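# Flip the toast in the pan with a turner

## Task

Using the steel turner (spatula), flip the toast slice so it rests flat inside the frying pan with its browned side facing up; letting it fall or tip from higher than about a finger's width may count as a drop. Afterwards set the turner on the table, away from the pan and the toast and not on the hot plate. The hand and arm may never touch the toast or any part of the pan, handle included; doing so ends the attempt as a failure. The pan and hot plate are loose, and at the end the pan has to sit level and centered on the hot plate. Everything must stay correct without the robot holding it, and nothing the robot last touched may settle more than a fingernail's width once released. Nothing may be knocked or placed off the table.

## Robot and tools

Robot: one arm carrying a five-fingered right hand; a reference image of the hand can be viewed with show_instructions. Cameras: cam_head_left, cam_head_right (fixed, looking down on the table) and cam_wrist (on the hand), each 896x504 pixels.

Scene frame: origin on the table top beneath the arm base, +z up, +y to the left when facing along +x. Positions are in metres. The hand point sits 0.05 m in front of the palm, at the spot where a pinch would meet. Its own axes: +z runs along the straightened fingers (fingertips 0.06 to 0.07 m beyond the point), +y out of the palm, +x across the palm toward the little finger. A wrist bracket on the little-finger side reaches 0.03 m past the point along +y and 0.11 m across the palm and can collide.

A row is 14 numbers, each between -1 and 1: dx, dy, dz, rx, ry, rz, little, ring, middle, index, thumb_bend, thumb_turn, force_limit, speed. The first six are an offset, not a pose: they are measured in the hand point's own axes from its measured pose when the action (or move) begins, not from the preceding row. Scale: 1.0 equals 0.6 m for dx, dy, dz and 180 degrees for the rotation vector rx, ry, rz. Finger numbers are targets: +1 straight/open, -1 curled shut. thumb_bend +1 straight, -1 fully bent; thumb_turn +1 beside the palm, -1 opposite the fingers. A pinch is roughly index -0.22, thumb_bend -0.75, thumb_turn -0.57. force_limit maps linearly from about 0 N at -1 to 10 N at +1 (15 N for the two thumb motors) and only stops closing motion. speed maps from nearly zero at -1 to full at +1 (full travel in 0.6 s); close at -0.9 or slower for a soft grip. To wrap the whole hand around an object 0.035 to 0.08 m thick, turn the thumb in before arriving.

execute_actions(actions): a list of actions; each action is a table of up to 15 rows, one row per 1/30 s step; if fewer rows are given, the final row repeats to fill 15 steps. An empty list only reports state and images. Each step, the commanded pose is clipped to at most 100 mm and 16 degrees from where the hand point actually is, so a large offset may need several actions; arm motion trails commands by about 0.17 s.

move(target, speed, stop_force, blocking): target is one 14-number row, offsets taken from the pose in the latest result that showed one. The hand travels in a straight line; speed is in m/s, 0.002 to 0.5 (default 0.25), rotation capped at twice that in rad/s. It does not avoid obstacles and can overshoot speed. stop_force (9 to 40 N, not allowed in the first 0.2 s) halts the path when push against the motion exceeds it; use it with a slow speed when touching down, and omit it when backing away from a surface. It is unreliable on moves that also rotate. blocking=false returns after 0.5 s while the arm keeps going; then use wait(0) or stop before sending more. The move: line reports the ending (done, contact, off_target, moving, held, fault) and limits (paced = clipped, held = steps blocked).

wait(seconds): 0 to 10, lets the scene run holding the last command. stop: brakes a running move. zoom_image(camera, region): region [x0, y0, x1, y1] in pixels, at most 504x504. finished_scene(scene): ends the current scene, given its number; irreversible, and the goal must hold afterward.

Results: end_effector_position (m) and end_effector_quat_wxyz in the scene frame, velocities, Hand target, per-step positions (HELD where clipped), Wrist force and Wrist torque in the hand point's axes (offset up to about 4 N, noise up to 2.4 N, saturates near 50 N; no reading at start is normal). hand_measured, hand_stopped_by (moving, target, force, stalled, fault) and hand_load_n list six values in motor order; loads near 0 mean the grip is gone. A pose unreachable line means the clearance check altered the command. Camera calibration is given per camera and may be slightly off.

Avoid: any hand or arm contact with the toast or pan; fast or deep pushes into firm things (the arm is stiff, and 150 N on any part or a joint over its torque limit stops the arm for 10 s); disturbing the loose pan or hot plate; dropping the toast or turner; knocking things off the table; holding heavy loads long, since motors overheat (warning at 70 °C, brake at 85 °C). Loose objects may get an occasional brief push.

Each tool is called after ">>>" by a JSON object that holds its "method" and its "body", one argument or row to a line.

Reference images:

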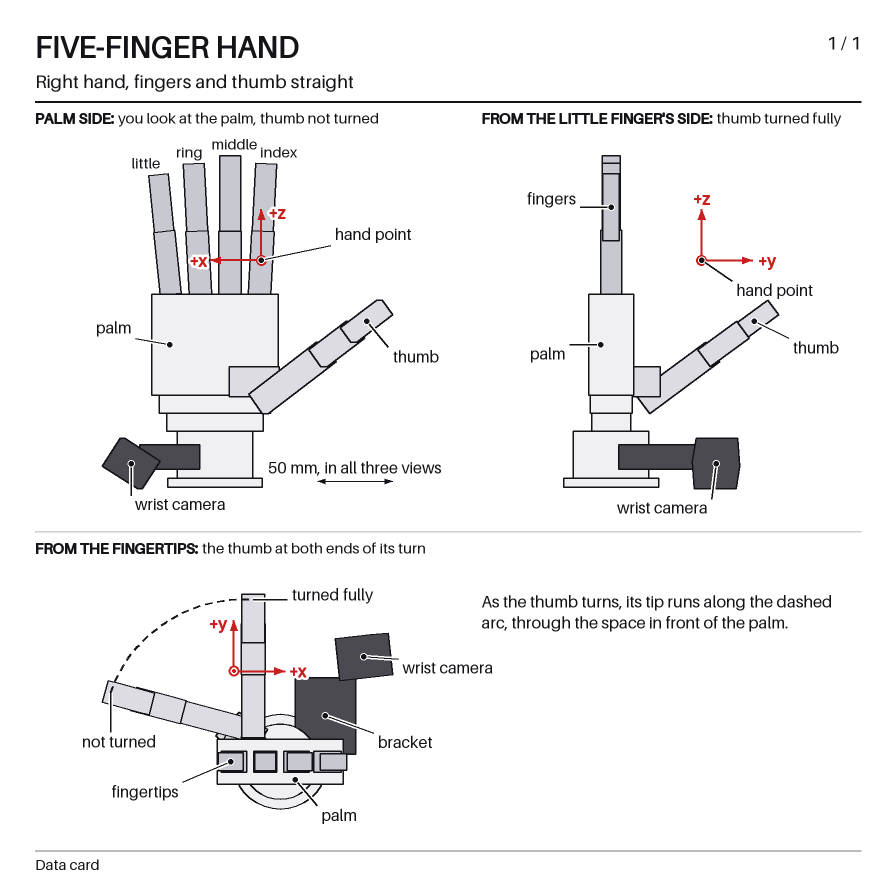

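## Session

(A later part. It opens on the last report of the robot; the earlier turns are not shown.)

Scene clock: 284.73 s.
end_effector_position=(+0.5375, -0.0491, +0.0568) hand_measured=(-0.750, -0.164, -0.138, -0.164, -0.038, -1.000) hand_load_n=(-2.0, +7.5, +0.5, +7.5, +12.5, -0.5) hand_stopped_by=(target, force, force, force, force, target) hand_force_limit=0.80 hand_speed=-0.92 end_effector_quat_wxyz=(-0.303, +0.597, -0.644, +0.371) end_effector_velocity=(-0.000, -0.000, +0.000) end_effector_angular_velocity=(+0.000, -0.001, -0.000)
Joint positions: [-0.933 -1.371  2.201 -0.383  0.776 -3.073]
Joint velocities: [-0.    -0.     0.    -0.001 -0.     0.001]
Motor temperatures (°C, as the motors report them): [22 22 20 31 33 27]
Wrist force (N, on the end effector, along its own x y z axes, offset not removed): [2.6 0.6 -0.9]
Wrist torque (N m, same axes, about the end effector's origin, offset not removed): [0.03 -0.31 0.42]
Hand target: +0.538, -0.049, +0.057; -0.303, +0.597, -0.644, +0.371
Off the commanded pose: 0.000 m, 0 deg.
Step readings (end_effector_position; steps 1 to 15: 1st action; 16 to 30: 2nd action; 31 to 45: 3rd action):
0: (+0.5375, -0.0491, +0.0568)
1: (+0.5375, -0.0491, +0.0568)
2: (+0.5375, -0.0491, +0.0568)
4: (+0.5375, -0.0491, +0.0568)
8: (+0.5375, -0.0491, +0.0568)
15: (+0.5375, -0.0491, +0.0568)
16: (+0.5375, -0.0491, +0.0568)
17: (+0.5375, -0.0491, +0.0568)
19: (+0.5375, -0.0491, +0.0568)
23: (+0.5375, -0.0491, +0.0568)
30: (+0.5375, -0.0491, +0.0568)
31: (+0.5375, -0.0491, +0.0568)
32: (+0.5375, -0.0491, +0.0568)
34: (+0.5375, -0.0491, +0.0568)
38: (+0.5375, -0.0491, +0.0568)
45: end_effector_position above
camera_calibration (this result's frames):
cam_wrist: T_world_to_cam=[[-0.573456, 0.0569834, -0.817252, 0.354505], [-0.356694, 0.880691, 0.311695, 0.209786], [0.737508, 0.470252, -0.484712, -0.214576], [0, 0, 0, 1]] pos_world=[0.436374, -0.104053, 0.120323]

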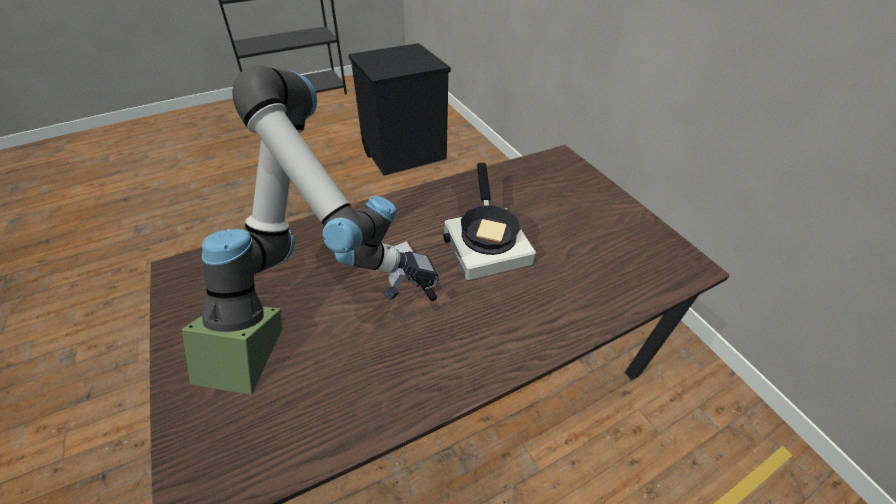

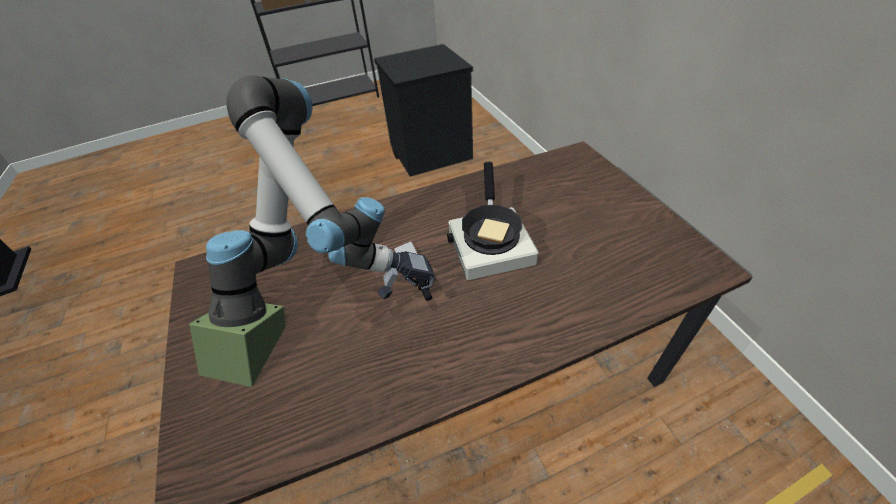

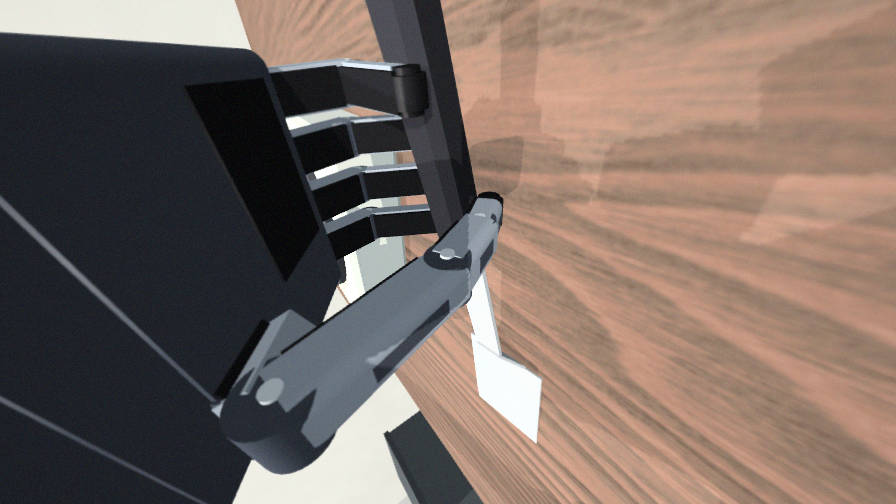

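>>> {"method": "zoom_image", "body": {
  "camera": "cam_wrist",
  "region": [420, 270, 600, 450]
}}

Region (420, 270, 600, 450) of cam_wrist's 896x504 image, scaled by 2.800, with more detail than that image has.

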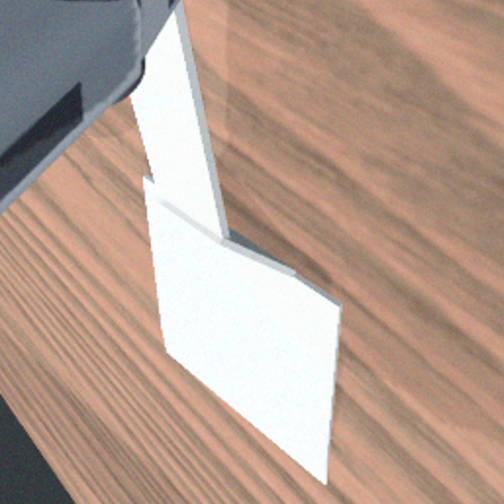

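>>> {"method": "move", "body": {
  "target": [0.0088, -0.14, -0.0904, 0, 0, 0, -0.75, -0.7, -0.6, -0.6, -0.4, -1, 0.8, -0.92],
  "speed": 0.06
}}

Scene clock: 305.73 s.
end_effector_position=(+0.5374, -0.0490, +0.1568) hand_measured=(-0.750, -0.164, -0.138, -0.164, -0.038, -1.000) hand_load_n=(-3.5, +7.0, +0.5, +8.0, +13.0, -0.5) hand_stopped_by=(target, force, force, force, force, target) hand_force_limit=0.80 hand_speed=-0.92 end_effector_quat_wxyz=(-0.302, +0.597, -0.644, +0.371) end_effector_velocity=(-0.000, -0.000, +0.001) end_effector_angular_velocity=(-0.001, +0.001, -0.001)
Joint positions: [-1.084 -1.526  2.1   -0.045  0.643 -3.182]
Joint velocities: [-0.003 -0.001 -0.002  0.006 -0.001 -0.003]
Motor temperatures (°C, as the motors report them): [22 22 20 31 33 27]
Wrist force (N, on the end effector, along its own x y z axes, offset not removed): [2.0 2.6 -0.2]
Wrist torque (N m, same axes, about the end effector's origin, offset not removed): [0.42 -0.25 0.34]
Hand target: +0.537, -0.049, +0.157; -0.302, +0.597, -0.644, +0.371
Off the commanded pose: 0.000 m, 0 deg.
move: done
camera_calibration (this result's frames):
cam_wrist: T_world_to_cam=[[-0.573485, 0.0569306, -0.817235, 0.436184], [-0.356651, 0.880731, 0.311629, 0.178486], [0.737506, 0.470182, -0.484782, -0.166042], [0, 0, 0, 1]] pos_world=[0.436259, -0.103961, 0.22035]

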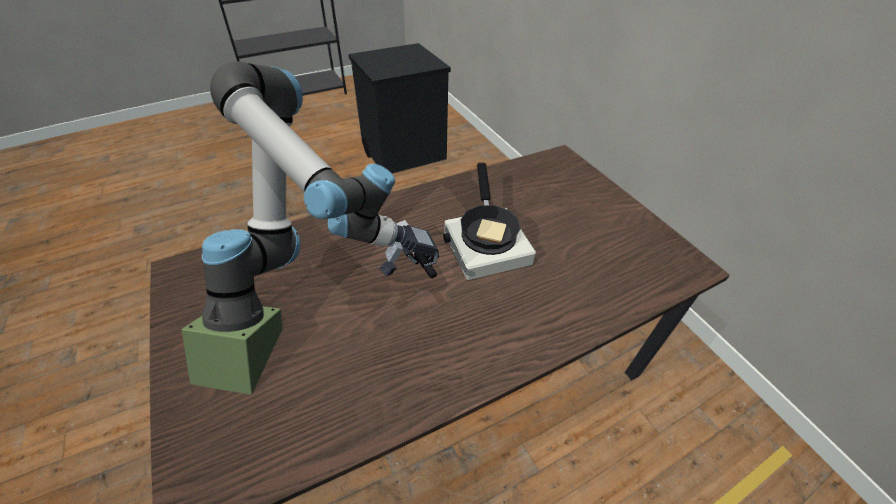

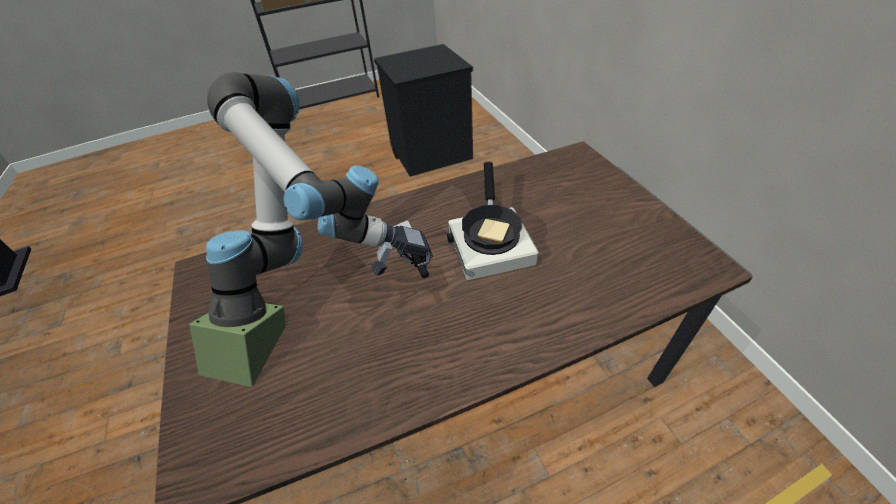

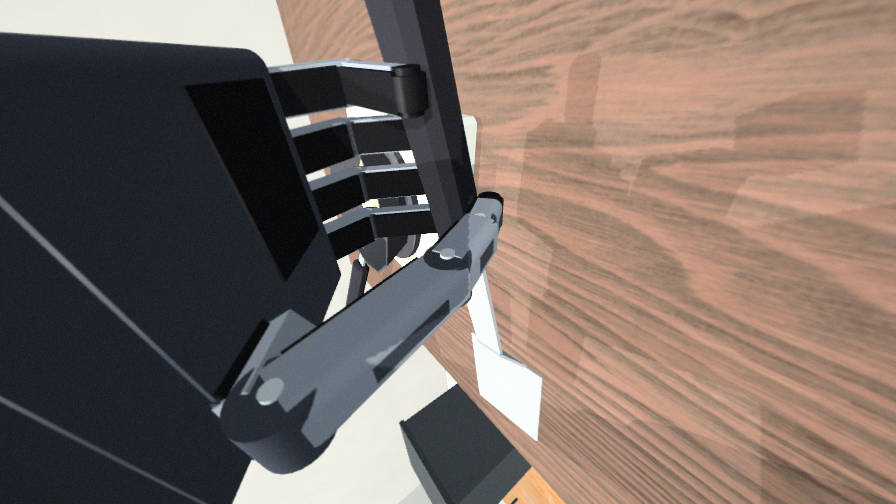

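>>> {"method": "move", "body": {
  "target": [0.258, -0.2837, -0.068, -0.1042, 0.279, 0.0368, -0.75, -0.7, -0.6, -0.6, -0.4, -1, 0.8, -0.92],
  "speed": 0.15
}}

Scene clock: 357.93 s.
end_effector_position=(+0.5794, -0.1998, +0.3299) hand_measured=(-0.750, -0.164, -0.138, -0.164, -0.038, -1.000) hand_load_n=(-3.5, +7.0, +0.5, +8.0, +13.0, -0.5) hand_stopped_by=(target, force, force, force, force, target) hand_force_limit=0.80 hand_speed=-0.92 end_effector_quat_wxyz=(-0.076, -0.387, +0.793, -0.464) end_effector_velocity=(-0.000, -0.002, +0.001) end_effector_angular_velocity=(-0.001, +0.005, -0.008)
Joint positions: [-0.94  -1.261  1.256  0.838  1.639 -3.107]
Joint velocities: [ 0.001  0.007 -0.011  0.009  0.008  0.002]
Motor temperatures (°C, as the motors report them): [22 22 20 31 33 27]
Wrist force (N, on the end effector, along its own x y z axes, offset not removed): [0.2 2.8 -0.6]
Wrist torque (N m, same axes, about the end effector's origin, offset not removed): [0.49 0.05 0.20]
Hand target: +0.579, -0.200, +0.330; -0.076, -0.387, +0.793, -0.464
Off the commanded pose: 0.000 m, 0 deg.
move: done
camera_calibration (this result's frames):
cam_wrist: T_world_to_cam=[[-0.665491, 0.324226, -0.672309, 0.669206], [0.467903, 0.882991, -0.0373288, -0.0898781], [0.58154, -0.339417, -0.739329, -0.0296226], [0, 0, 0, 1]] pos_world=[0.504631, -0.147667, 0.424657]

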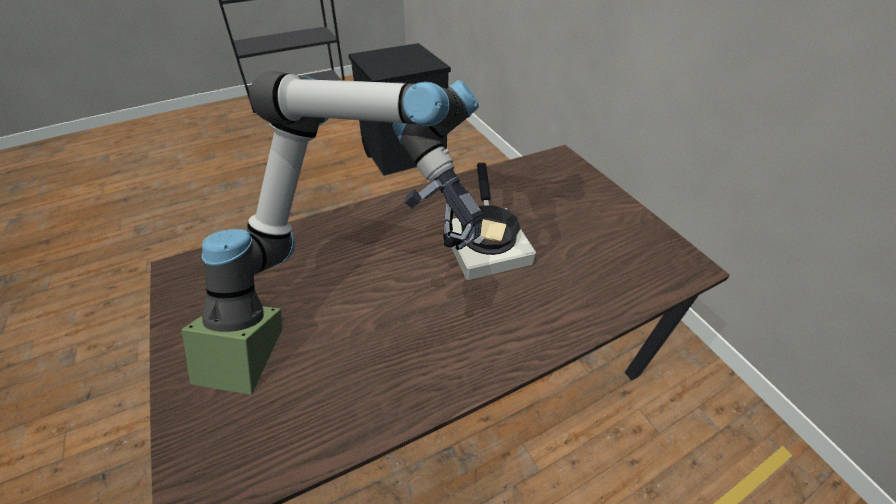

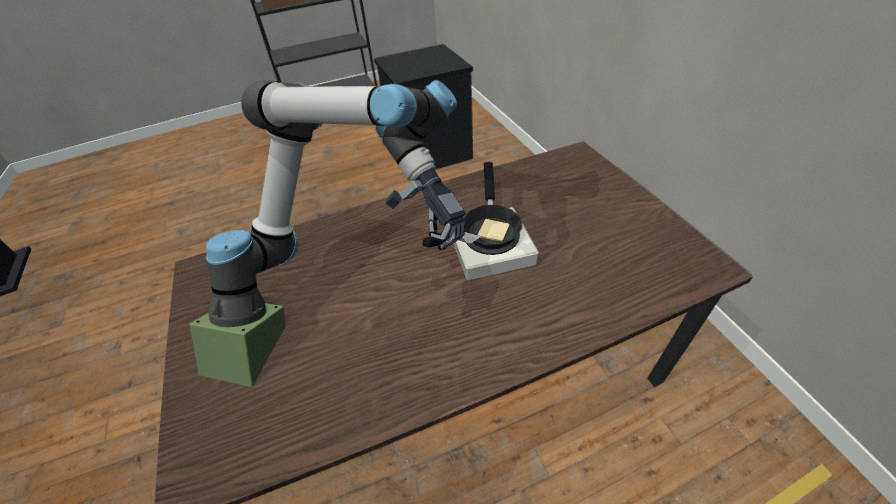

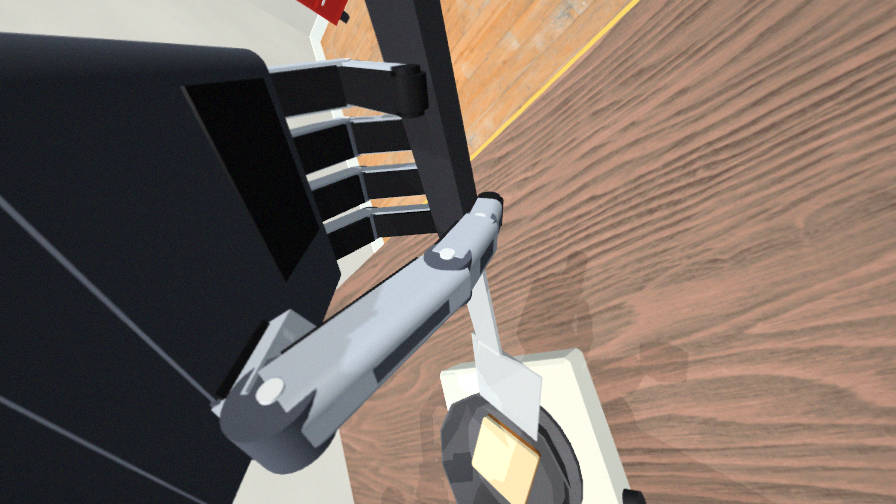

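>>> {"method": "move", "body": {
  "target": [-0.1449, -0.0471, -0.0677, 0, 0, 0, -0.75, -0.7, -0.6, -0.6, -0.4, -1, 0.8, -0.92],
  "speed": 0.12
}}

Scene clock: 364.97 s.
end_effector_position=(+0.6488, -0.1280, +0.3302) hand_measured=(-0.750, -0.164, -0.138, -0.164, -0.038, -1.000) hand_load_n=(-3.5, +7.0, +0.5, +8.0, +13.0, -0.5) hand_stopped_by=(target, force, force, force, force, target) hand_force_limit=0.80 hand_speed=-0.92 end_effector_quat_wxyz=(-0.075, -0.387, +0.793, -0.464) end_effector_velocity=(+0.002, +0.001, +0.000) end_effector_angular_velocity=(-0.000, -0.001, -0.001)
Joint positions: [-0.751 -1.161  1.003  1.011  1.765 -2.964]
Joint velocities: [ 0.004  0.005 -0.011  0.006  0.003  0.004]
Motor temperatures (°C, as the motors report them): [22 22 20 31 33 27]
Wrist force (N, on the end effector, along its own x y z axes, offset not removed): [-0.6 3.0 -0.1]
Wrist torque (N m, same axes, about the end effector's origin, offset not removed): [0.49 0.16 0.25]
Hand target: +0.649, -0.128, +0.330; -0.075, -0.387, +0.793, -0.464
Off the commanded pose: 0.000 m, 0 deg.
move: done
camera_calibration (this result's frames):
cam_wrist: T_world_to_cam=[[-0.665394, 0.324236, -0.6724, 0.692197], [0.467822, 0.883042, -0.0371389, -0.18571], [0.581716, -0.339276, -0.739255, -0.0454798], [0, 0, 0, 1]] pos_world=[0.573919, -0.0758752, 0.424915]

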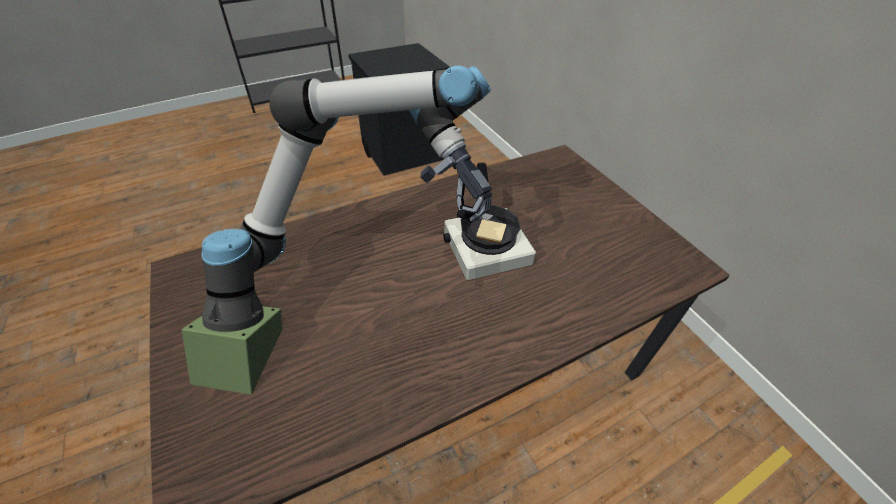

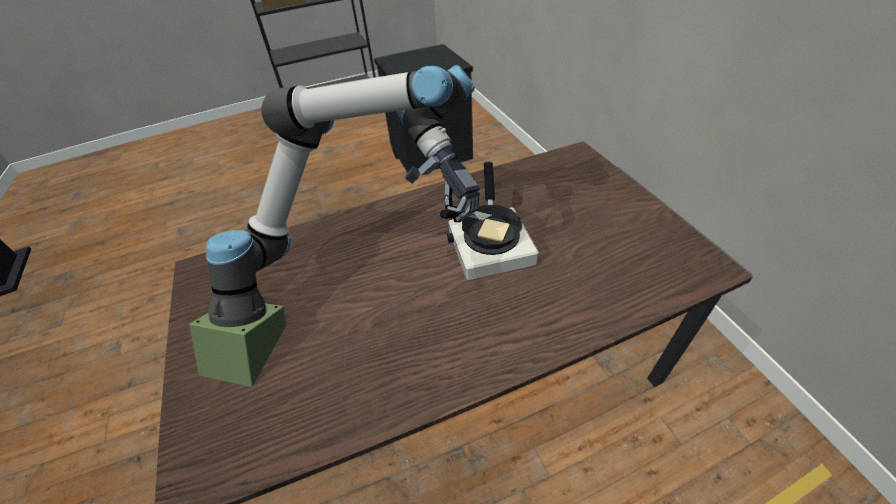

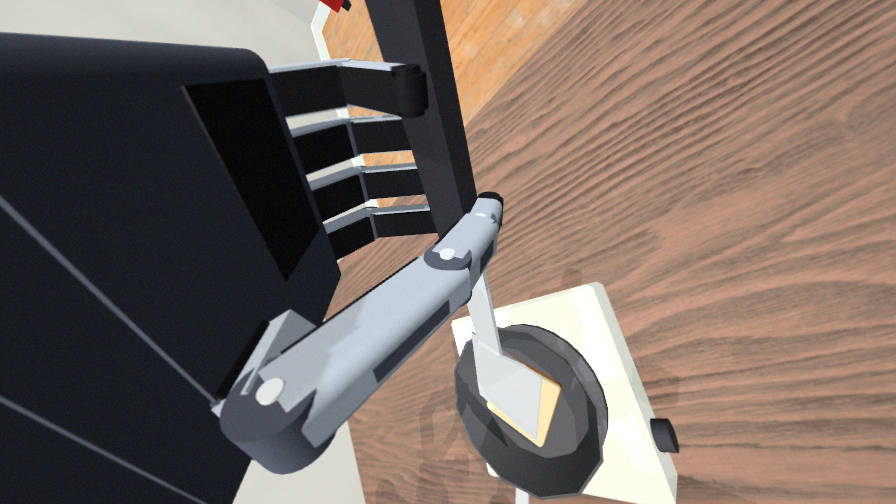

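>>> {"method": "execute_actions", "body": {
  "actions": []
}}

Scene clock: 374.63 s.
end_effector_position=(+0.6489, -0.1278, +0.3302) hand_measured=(-0.750, -0.164, -0.138, -0.164, -0.038, -1.000) hand_load_n=(-3.5, +7.0, +0.5, +8.0, +13.0, -0.5) hand_stopped_by=(target, force, force, force, force, target) hand_force_limit=0.80 hand_speed=-0.92 end_effector_quat_wxyz=(-0.075, -0.387, +0.793, -0.464) end_effector_velocity=(+0.000, +0.001, -0.000) end_effector_angular_velocity=(+0.000, -0.001, +0.001)
Joint positions: [-0.751 -1.161  1.002  1.011  1.765 -2.964]
Joint velocities: [ 0.001 -0.001  0.001 -0.     0.     0.001]
Motor temperatures (°C, as the motors report them): [22 22 20 31 33 27]
Wrist force (N, on the end effector, along its own x y z axes, offset not removed): [-0.5 1.9 0.1]
Wrist torque (N m, same axes, about the end effector's origin, offset not removed): [0.28 0.01 0.08]
Hand target: +0.649, -0.128, +0.330; -0.075, -0.387, +0.793, -0.464
Off the commanded pose: 0.000 m, 0 deg.
camera_calibration (this result's frames):
cam_wrist: T_world_to_cam=[[-0.665419, 0.324305, -0.672342, 0.692268], [0.467895, 0.883003, -0.0371588, -0.185928], [0.581629, -0.339311, -0.739308, -0.0454475], [0, 0, 0, 1]] pos_world=[0.574077, -0.0757524, 0.424932]

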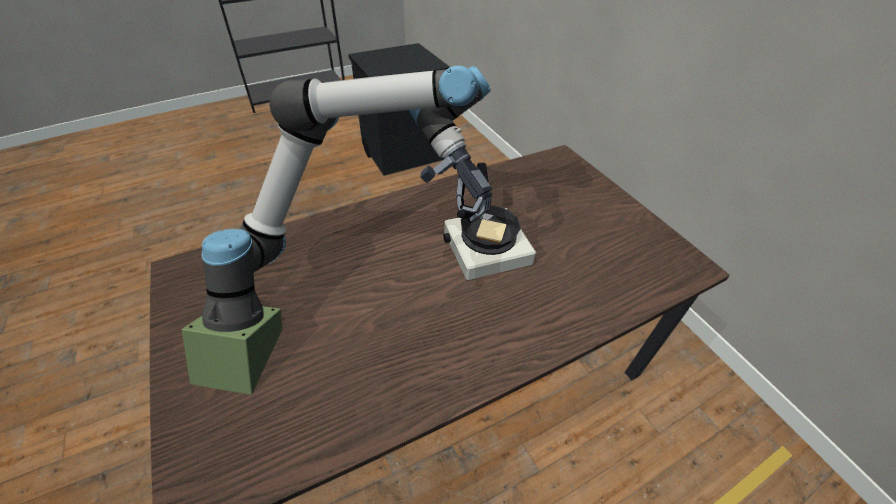

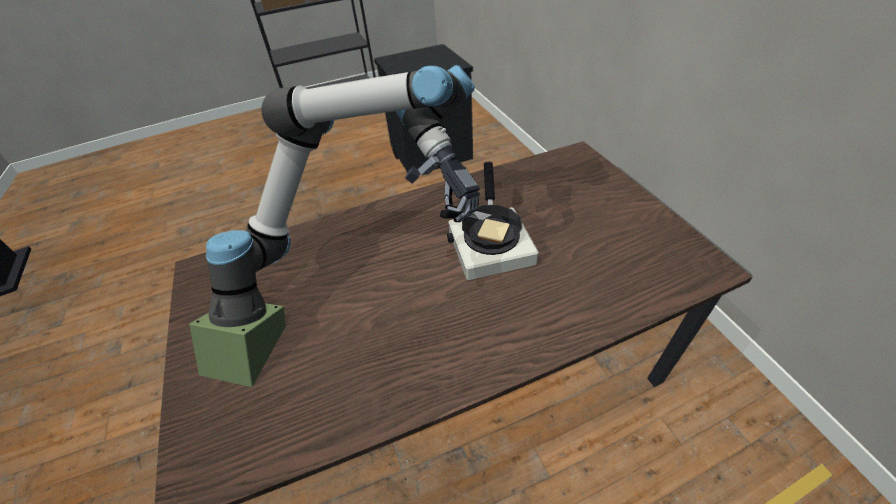

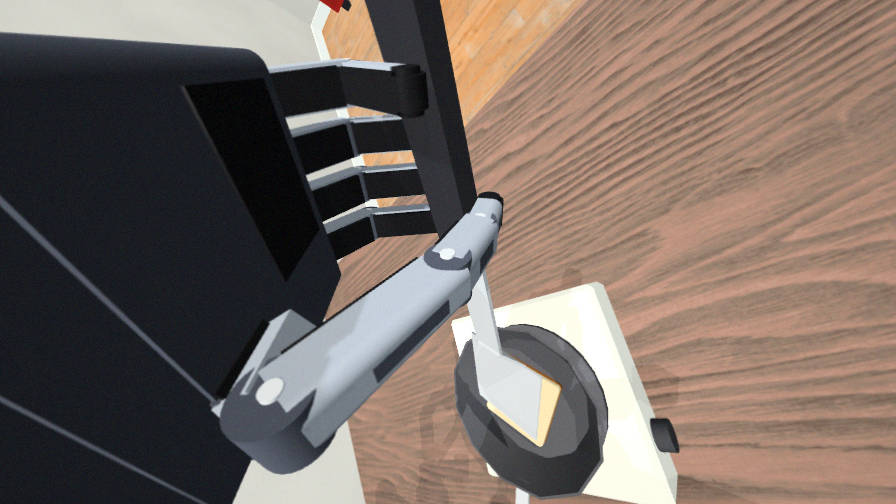

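>>> {"method": "zoom_image", "body": {
  "camera": "cam_wrist",
  "region": [430, 270, 700, 504]
}}

>>> {"method": "zoom_image", "body": {
  "camera": "cam_head_right",
  "region": [420, 150, 560, 290]
}}

>>> {"method": "zoom_image", "body": {
  "camera": "cam_head_left",
  "region": [420, 150, 560, 290]
}}

Region (430, 270, 700, 504) of cam_wrist's 896x504 image, scaled by 1.867, with more detail than that image has; it fills the top 437 rows of this view, and the rest is white.

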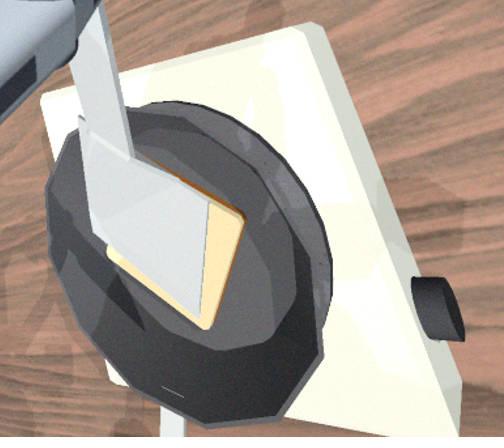

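Region (420, 150, 560, 290) of cam_head_right's 896x504 image, scaled by 3.600, with more detail than that image has.

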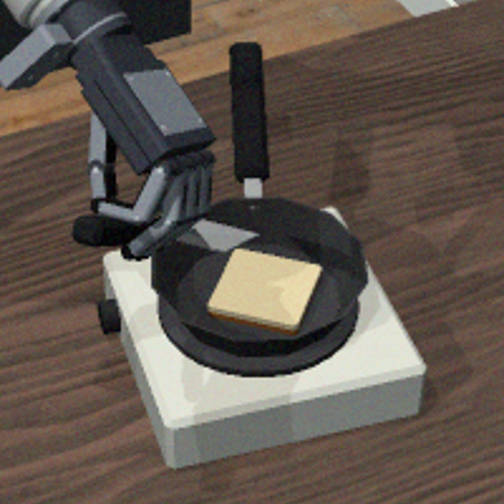

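Region (420, 150, 560, 290) of cam_head_left's 896x504 image, scaled by 3.600, with more detail than that image has.

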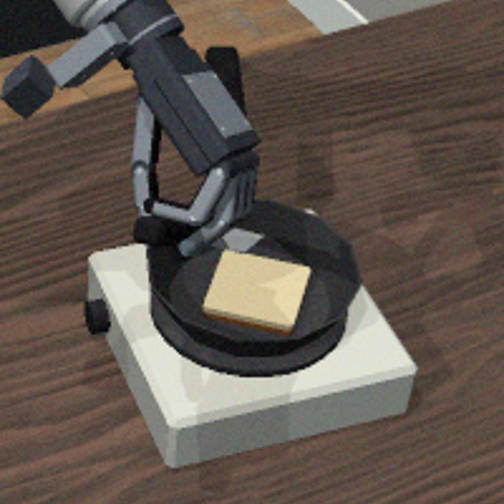

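>>> {"method": "move", "body": {
  "target": [-0.04473, -0.03478, 0.02253, 0.00979, 0.05663, -0.06035, -0.75, -0.7, -0.6, -0.6, -0.4, -1, 0.8, -0.92],
  "speed": 0.08
}}

Scene clock: 444.80 s.
end_effector_position=(+0.6847, -0.1296, +0.3240) hand_measured=(-0.750, -0.164, -0.138, -0.164, -0.038, -1.000) hand_load_n=(-3.5, +7.0, +0.5, +8.0, +13.0, -0.5) hand_stopped_by=(target, force, force, force, force, target) hand_force_limit=0.80 hand_speed=-0.92 end_effector_quat_wxyz=(-0.183, -0.418, +0.736, -0.499) end_effector_velocity=(+0.002, -0.000, -0.001) end_effector_angular_velocity=(-0.007, +0.009, -0.003)
Joint positions: [-0.61  -0.968  0.715  1.136  2.036 -3.042]
Joint velocities: [ 0.005  0.013 -0.019  0.011  0.012 -0.002]
Motor temperatures (°C, as the motors report them): [22 22 20 31 33 27]
Wrist force (N, on the end effector, along its own x y z axes, offset not removed): [-0.5 1.5 0.9]
Wrist torque (N m, same axes, about the end effector's origin, offset not removed): [0.16 0.04 0.29]
Hand target: +0.685, -0.130, +0.324; -0.183, -0.419, +0.736, -0.499
Off the commanded pose: 0.000 m, 0 deg.
move: done
camera_calibration (this result's frames):
cam_wrist: T_world_to_cam=[[-0.780457, 0.205205, -0.590574, 0.74934], [0.438592, 0.852877, -0.283262, -0.105421], [0.44556, -0.480095, -0.755636, 0.0087776], [0, 0, 0, 1]] pos_world=[0.627154, -0.0596428, 0.419311]

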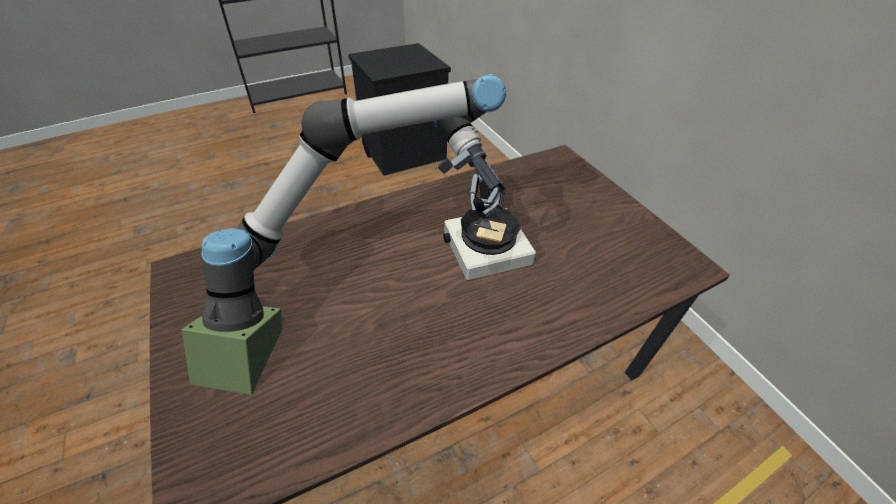

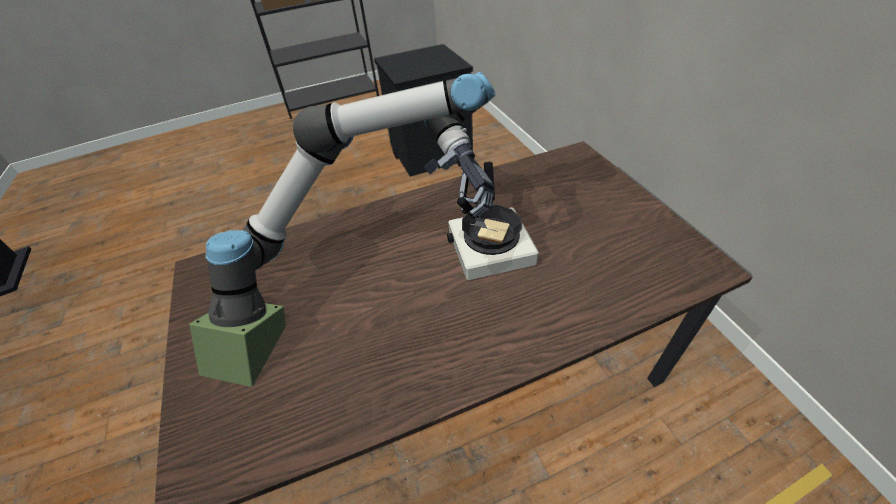

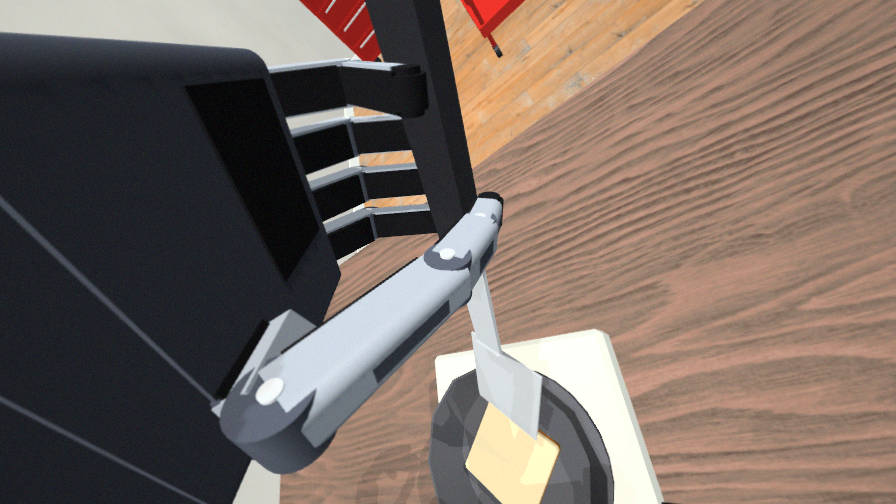

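>>> {"method": "zoom_image", "body": {
  "camera": "cam_wrist",
  "region": [420, 320, 670, 504]
}}

Region (420, 320, 670, 504) of cam_wrist's 896x504 image, scaled by 2.016, with more detail than that image has; it fills the top 371 rows of this view, and the rest is white.

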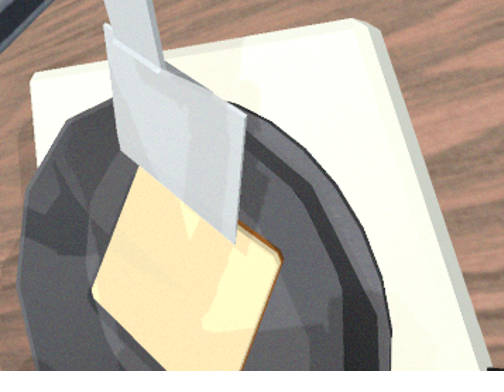

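>>> {"method": "move", "body": {
  "target": [-0.1995, 0.0880, -0.4983, 0.2755, -0.4137, -0.0880, -0.75, -0.7, -0.6, -0.6, -0.4, -1, 0.8, -0.92],
  "speed": 0.3
}}

Scene clock: 512.83 s.
end_effector_position=(+0.6679, +0.1957, +0.3410) hand_measured=(-0.750, -0.164, -0.138, -0.164, -0.038, -1.000) hand_load_n=(-3.5, +7.0, +0.5, +7.5, +13.0, -0.5) hand_stopped_by=(target, force, force, force, force, target) hand_force_limit=0.80 hand_speed=-0.92 end_effector_quat_wxyz=(-0.402, +0.748, -0.377, +0.370) end_effector_velocity=(+0.001, +0.001, +0.000) end_effector_angular_velocity=(+0.004, -0.006, +0.007)
Joint positions: [-0.746 -1.696  1.595  0.106  0.554 -3.146]
Joint velocities: [ 0.    -0.002  0.005 -0.018 -0.005  0.012]
Motor temperatures (°C, as the motors report them): [22 22 20 31 33 27]
Wrist force (N, on the end effector, along its own x y z axes, offset not removed): [1.7 2.0 0.0]
Wrist torque (N m, same axes, about the end effector's origin, offset not removed): [0.29 -0.17 0.32]
Hand target: +0.668, +0.196, +0.341; -0.402, +0.748, -0.377, +0.370
Off the commanded pose: 0.000 m, 0 deg.
move: done
camera_calibration (this result's frames):
cam_wrist: T_world_to_cam=[[-0.319478, -0.370316, -0.872238, 0.580274], [-0.834504, 0.546033, 0.073834, 0.417905], [0.448929, 0.751474, -0.483476, -0.150792], [0, 0, 0, 1]] pos_world=[0.601823, 0.100011, 0.402377]

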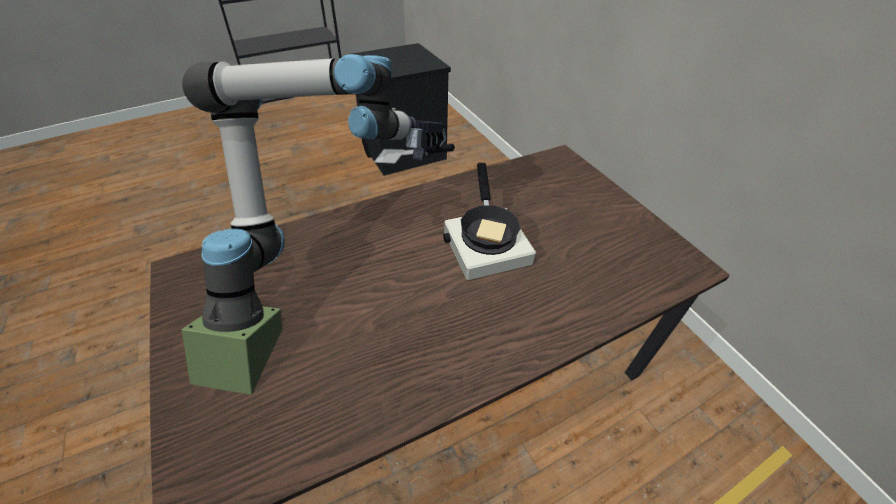

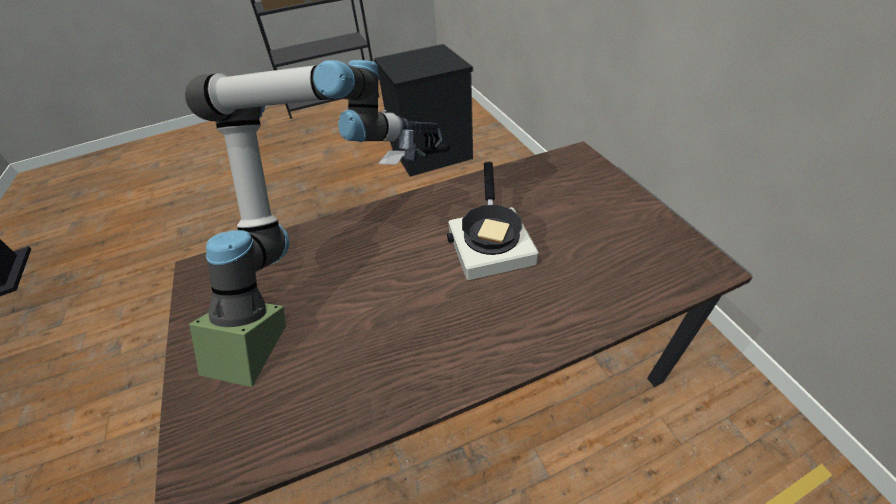

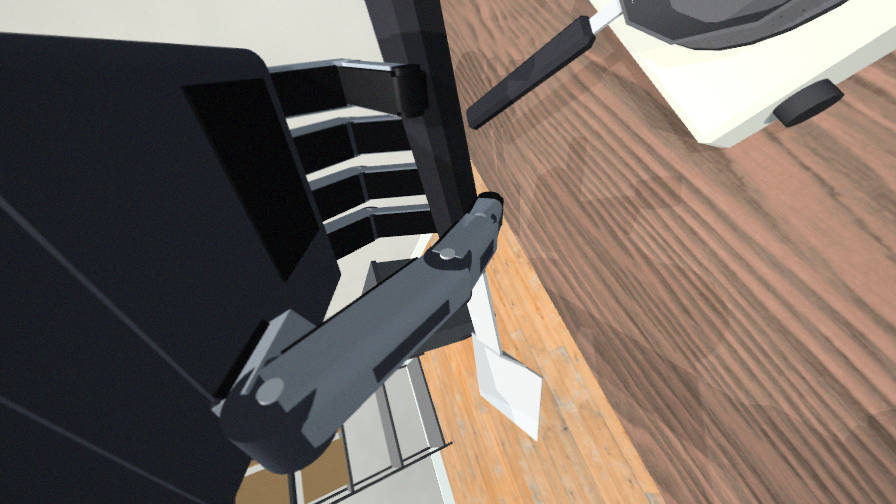

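>>> {"method": "move", "body": {
  "target": [-0.3277, 0.0, -0.2355, 0.0014, -0.3183, 0.0, -0.75, -0.7, -0.6, -0.6, -0.4, -1, 0.8, -0.92],
  "speed": 0.3
}}

Scene clock: 521.77 s.
end_effector_position=(+0.4603, +0.3196, +0.3489) hand_measured=(-0.750, -0.164, -0.138, -0.164, -0.038, -1.000) hand_load_n=(-3.5, +7.0, +0.5, +7.5, +13.0, -1.0) hand_stopped_by=(target, force, force, force, force, target) hand_force_limit=0.80 hand_speed=-0.92 end_effector_quat_wxyz=(-0.536, +0.833, -0.138, -0.033) end_effector_velocity=(-0.001, +0.001, -0.000) end_effector_angular_velocity=(+0.001, +0.001, +0.007)
Joint positions: [-0.748 -1.697  1.598  0.104 -0.447 -3.147]
Joint velocities: [ 0.002 -0.     0.    -0.001 -0.004 -0.001]
Motor temperatures (°C, as the motors report them): [22 22 20 31 33 27]
Wrist force (N, on the end effector, along its own x y z axes, offset not removed): [1.3 2.7 -1.5]
Wrist torque (N m, same axes, about the end effector's origin, offset not removed): [0.39 0.07 0.28]
Hand target: +0.460, +0.320, +0.349; -0.536, +0.833, -0.138, -0.033
Off the commanded pose: 0.000 m, 0 deg.
move: done
camera_calibration (this result's frames):
cam_wrist: T_world_to_cam=[[-0.30589, -0.417438, -0.855673, 0.569737], [-0.825765, -0.330999, 0.456675, 0.319103], [-0.47386, 0.846277, -0.243457, 0.163848], [0, 0, 0, 1]] pos_world=[0.515422, 0.204792, 0.381672]

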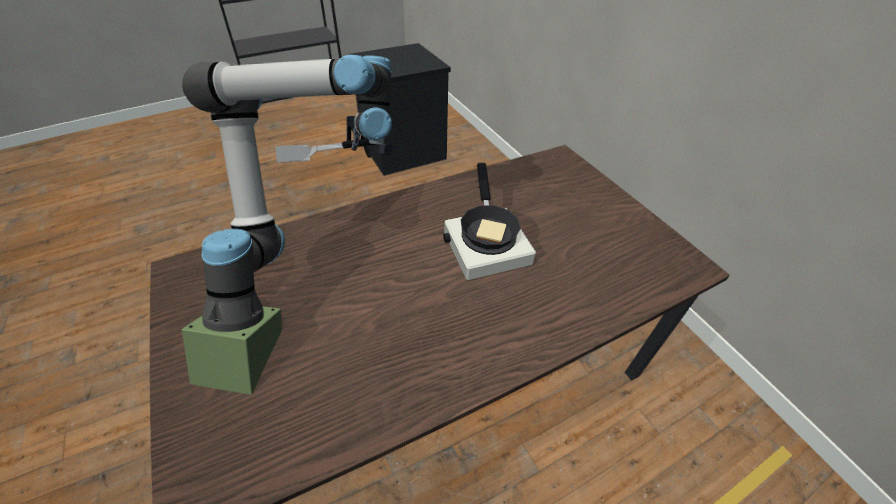

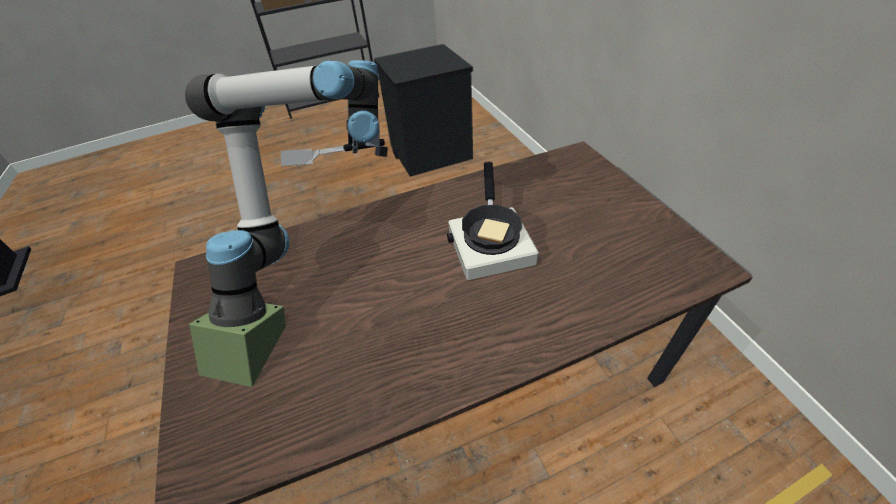

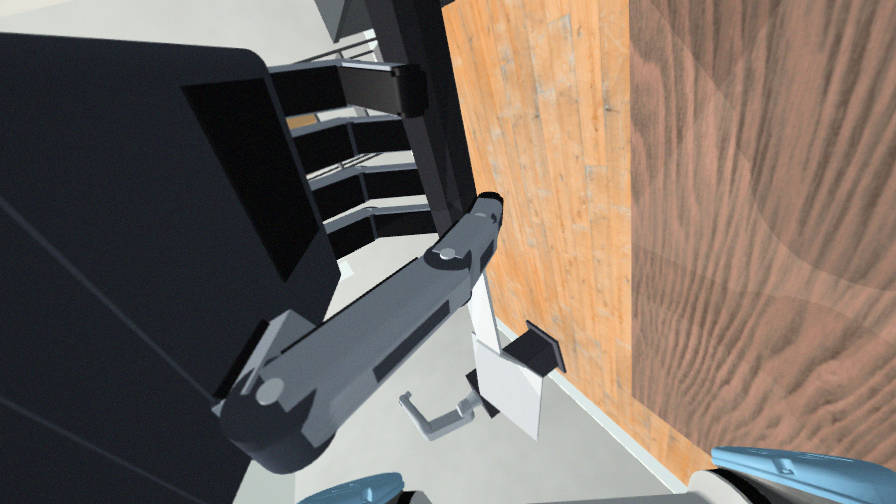

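>>> {"method": "move", "body": {
  "target": [0.3163, 0.0318, -0.2677, -0.2125, 0.2463, 0.1245, -0.75, -0.7, -0.6, -0.6, -0.4, -1, 0.8, -0.92],
  "speed": 0.2
}}

Scene clock: 533.70 s.
end_effector_position=(+0.6223, +0.1306, +0.3618) hand_measured=(-0.750, -0.164, -0.138, -0.164, -0.038, -1.000) hand_load_n=(-4.0, +7.0, +1.0, +8.5, +12.5, -0.5) hand_stopped_by=(target, force, force, force, force, target) hand_force_limit=0.80 hand_speed=-0.92 end_effector_quat_wxyz=(-0.137, +0.868, -0.459, +0.135) end_effector_velocity=(+0.001, -0.001, -0.001) end_effector_angular_velocity=(-0.005, +0.004, -0.007)
Joint positions: [-0.749 -1.7    1.6   -1.798 -0.797 -1.002]
Joint velocities: [ 0.003  0.004 -0.003 -0.004 -0.009  0.01 ]
Motor temperatures (°C, as the motors report them): [22 22 20 31 33 27]
Wrist force (N, on the end effector, along its own x y z axes, offset not removed): [0.7 2.4 0.5]
Wrist torque (N m, same axes, about the end effector's origin, offset not removed): [0.52 0.14 0.34]
Hand target: +0.622, +0.131, +0.362; -0.136, +0.867, -0.459, +0.135
Off the commanded pose: 0.000 m, 0 deg.
move: done
camera_calibration (this result's frames):
cam_wrist: T_world_to_cam=[[-0.794485, -0.512386, -0.325966, 0.676275], [-0.606845, 0.649442, 0.458219, 0.119575], [-0.0230891, 0.561859, -0.826911, 0.371365], [0, 0, 0, 1]] pos_world=[0.618428, 0.0602023, 0.472736]

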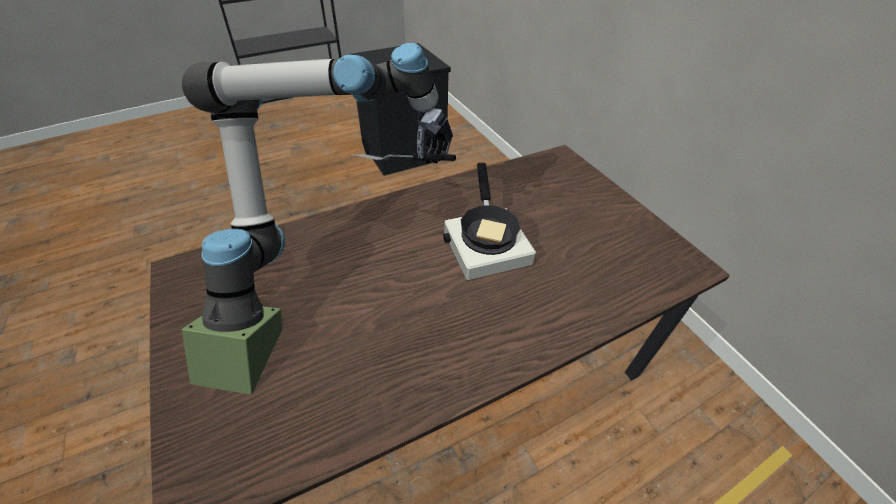

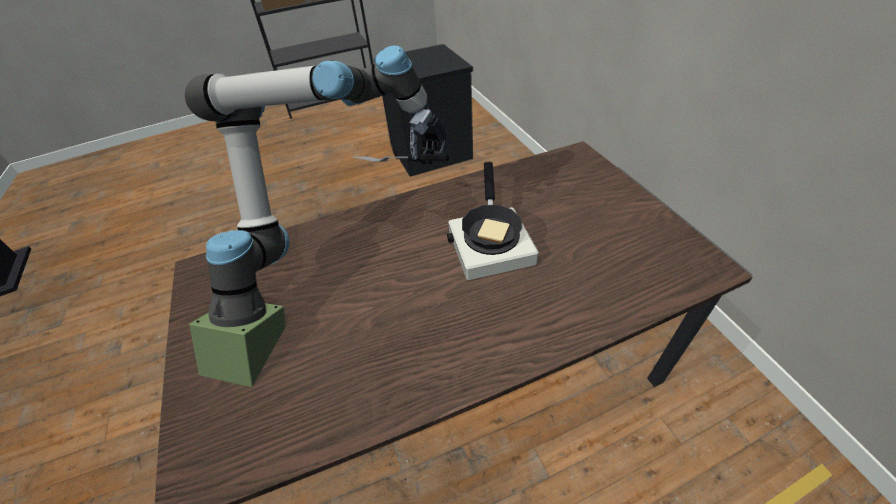

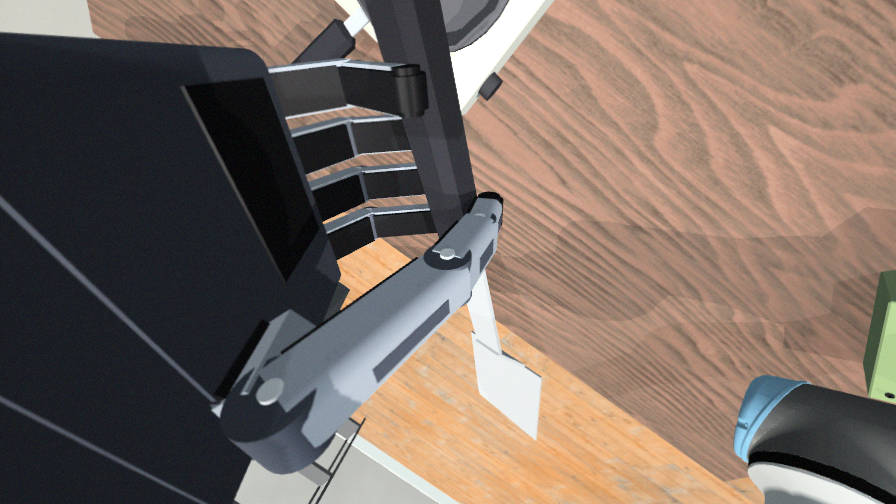

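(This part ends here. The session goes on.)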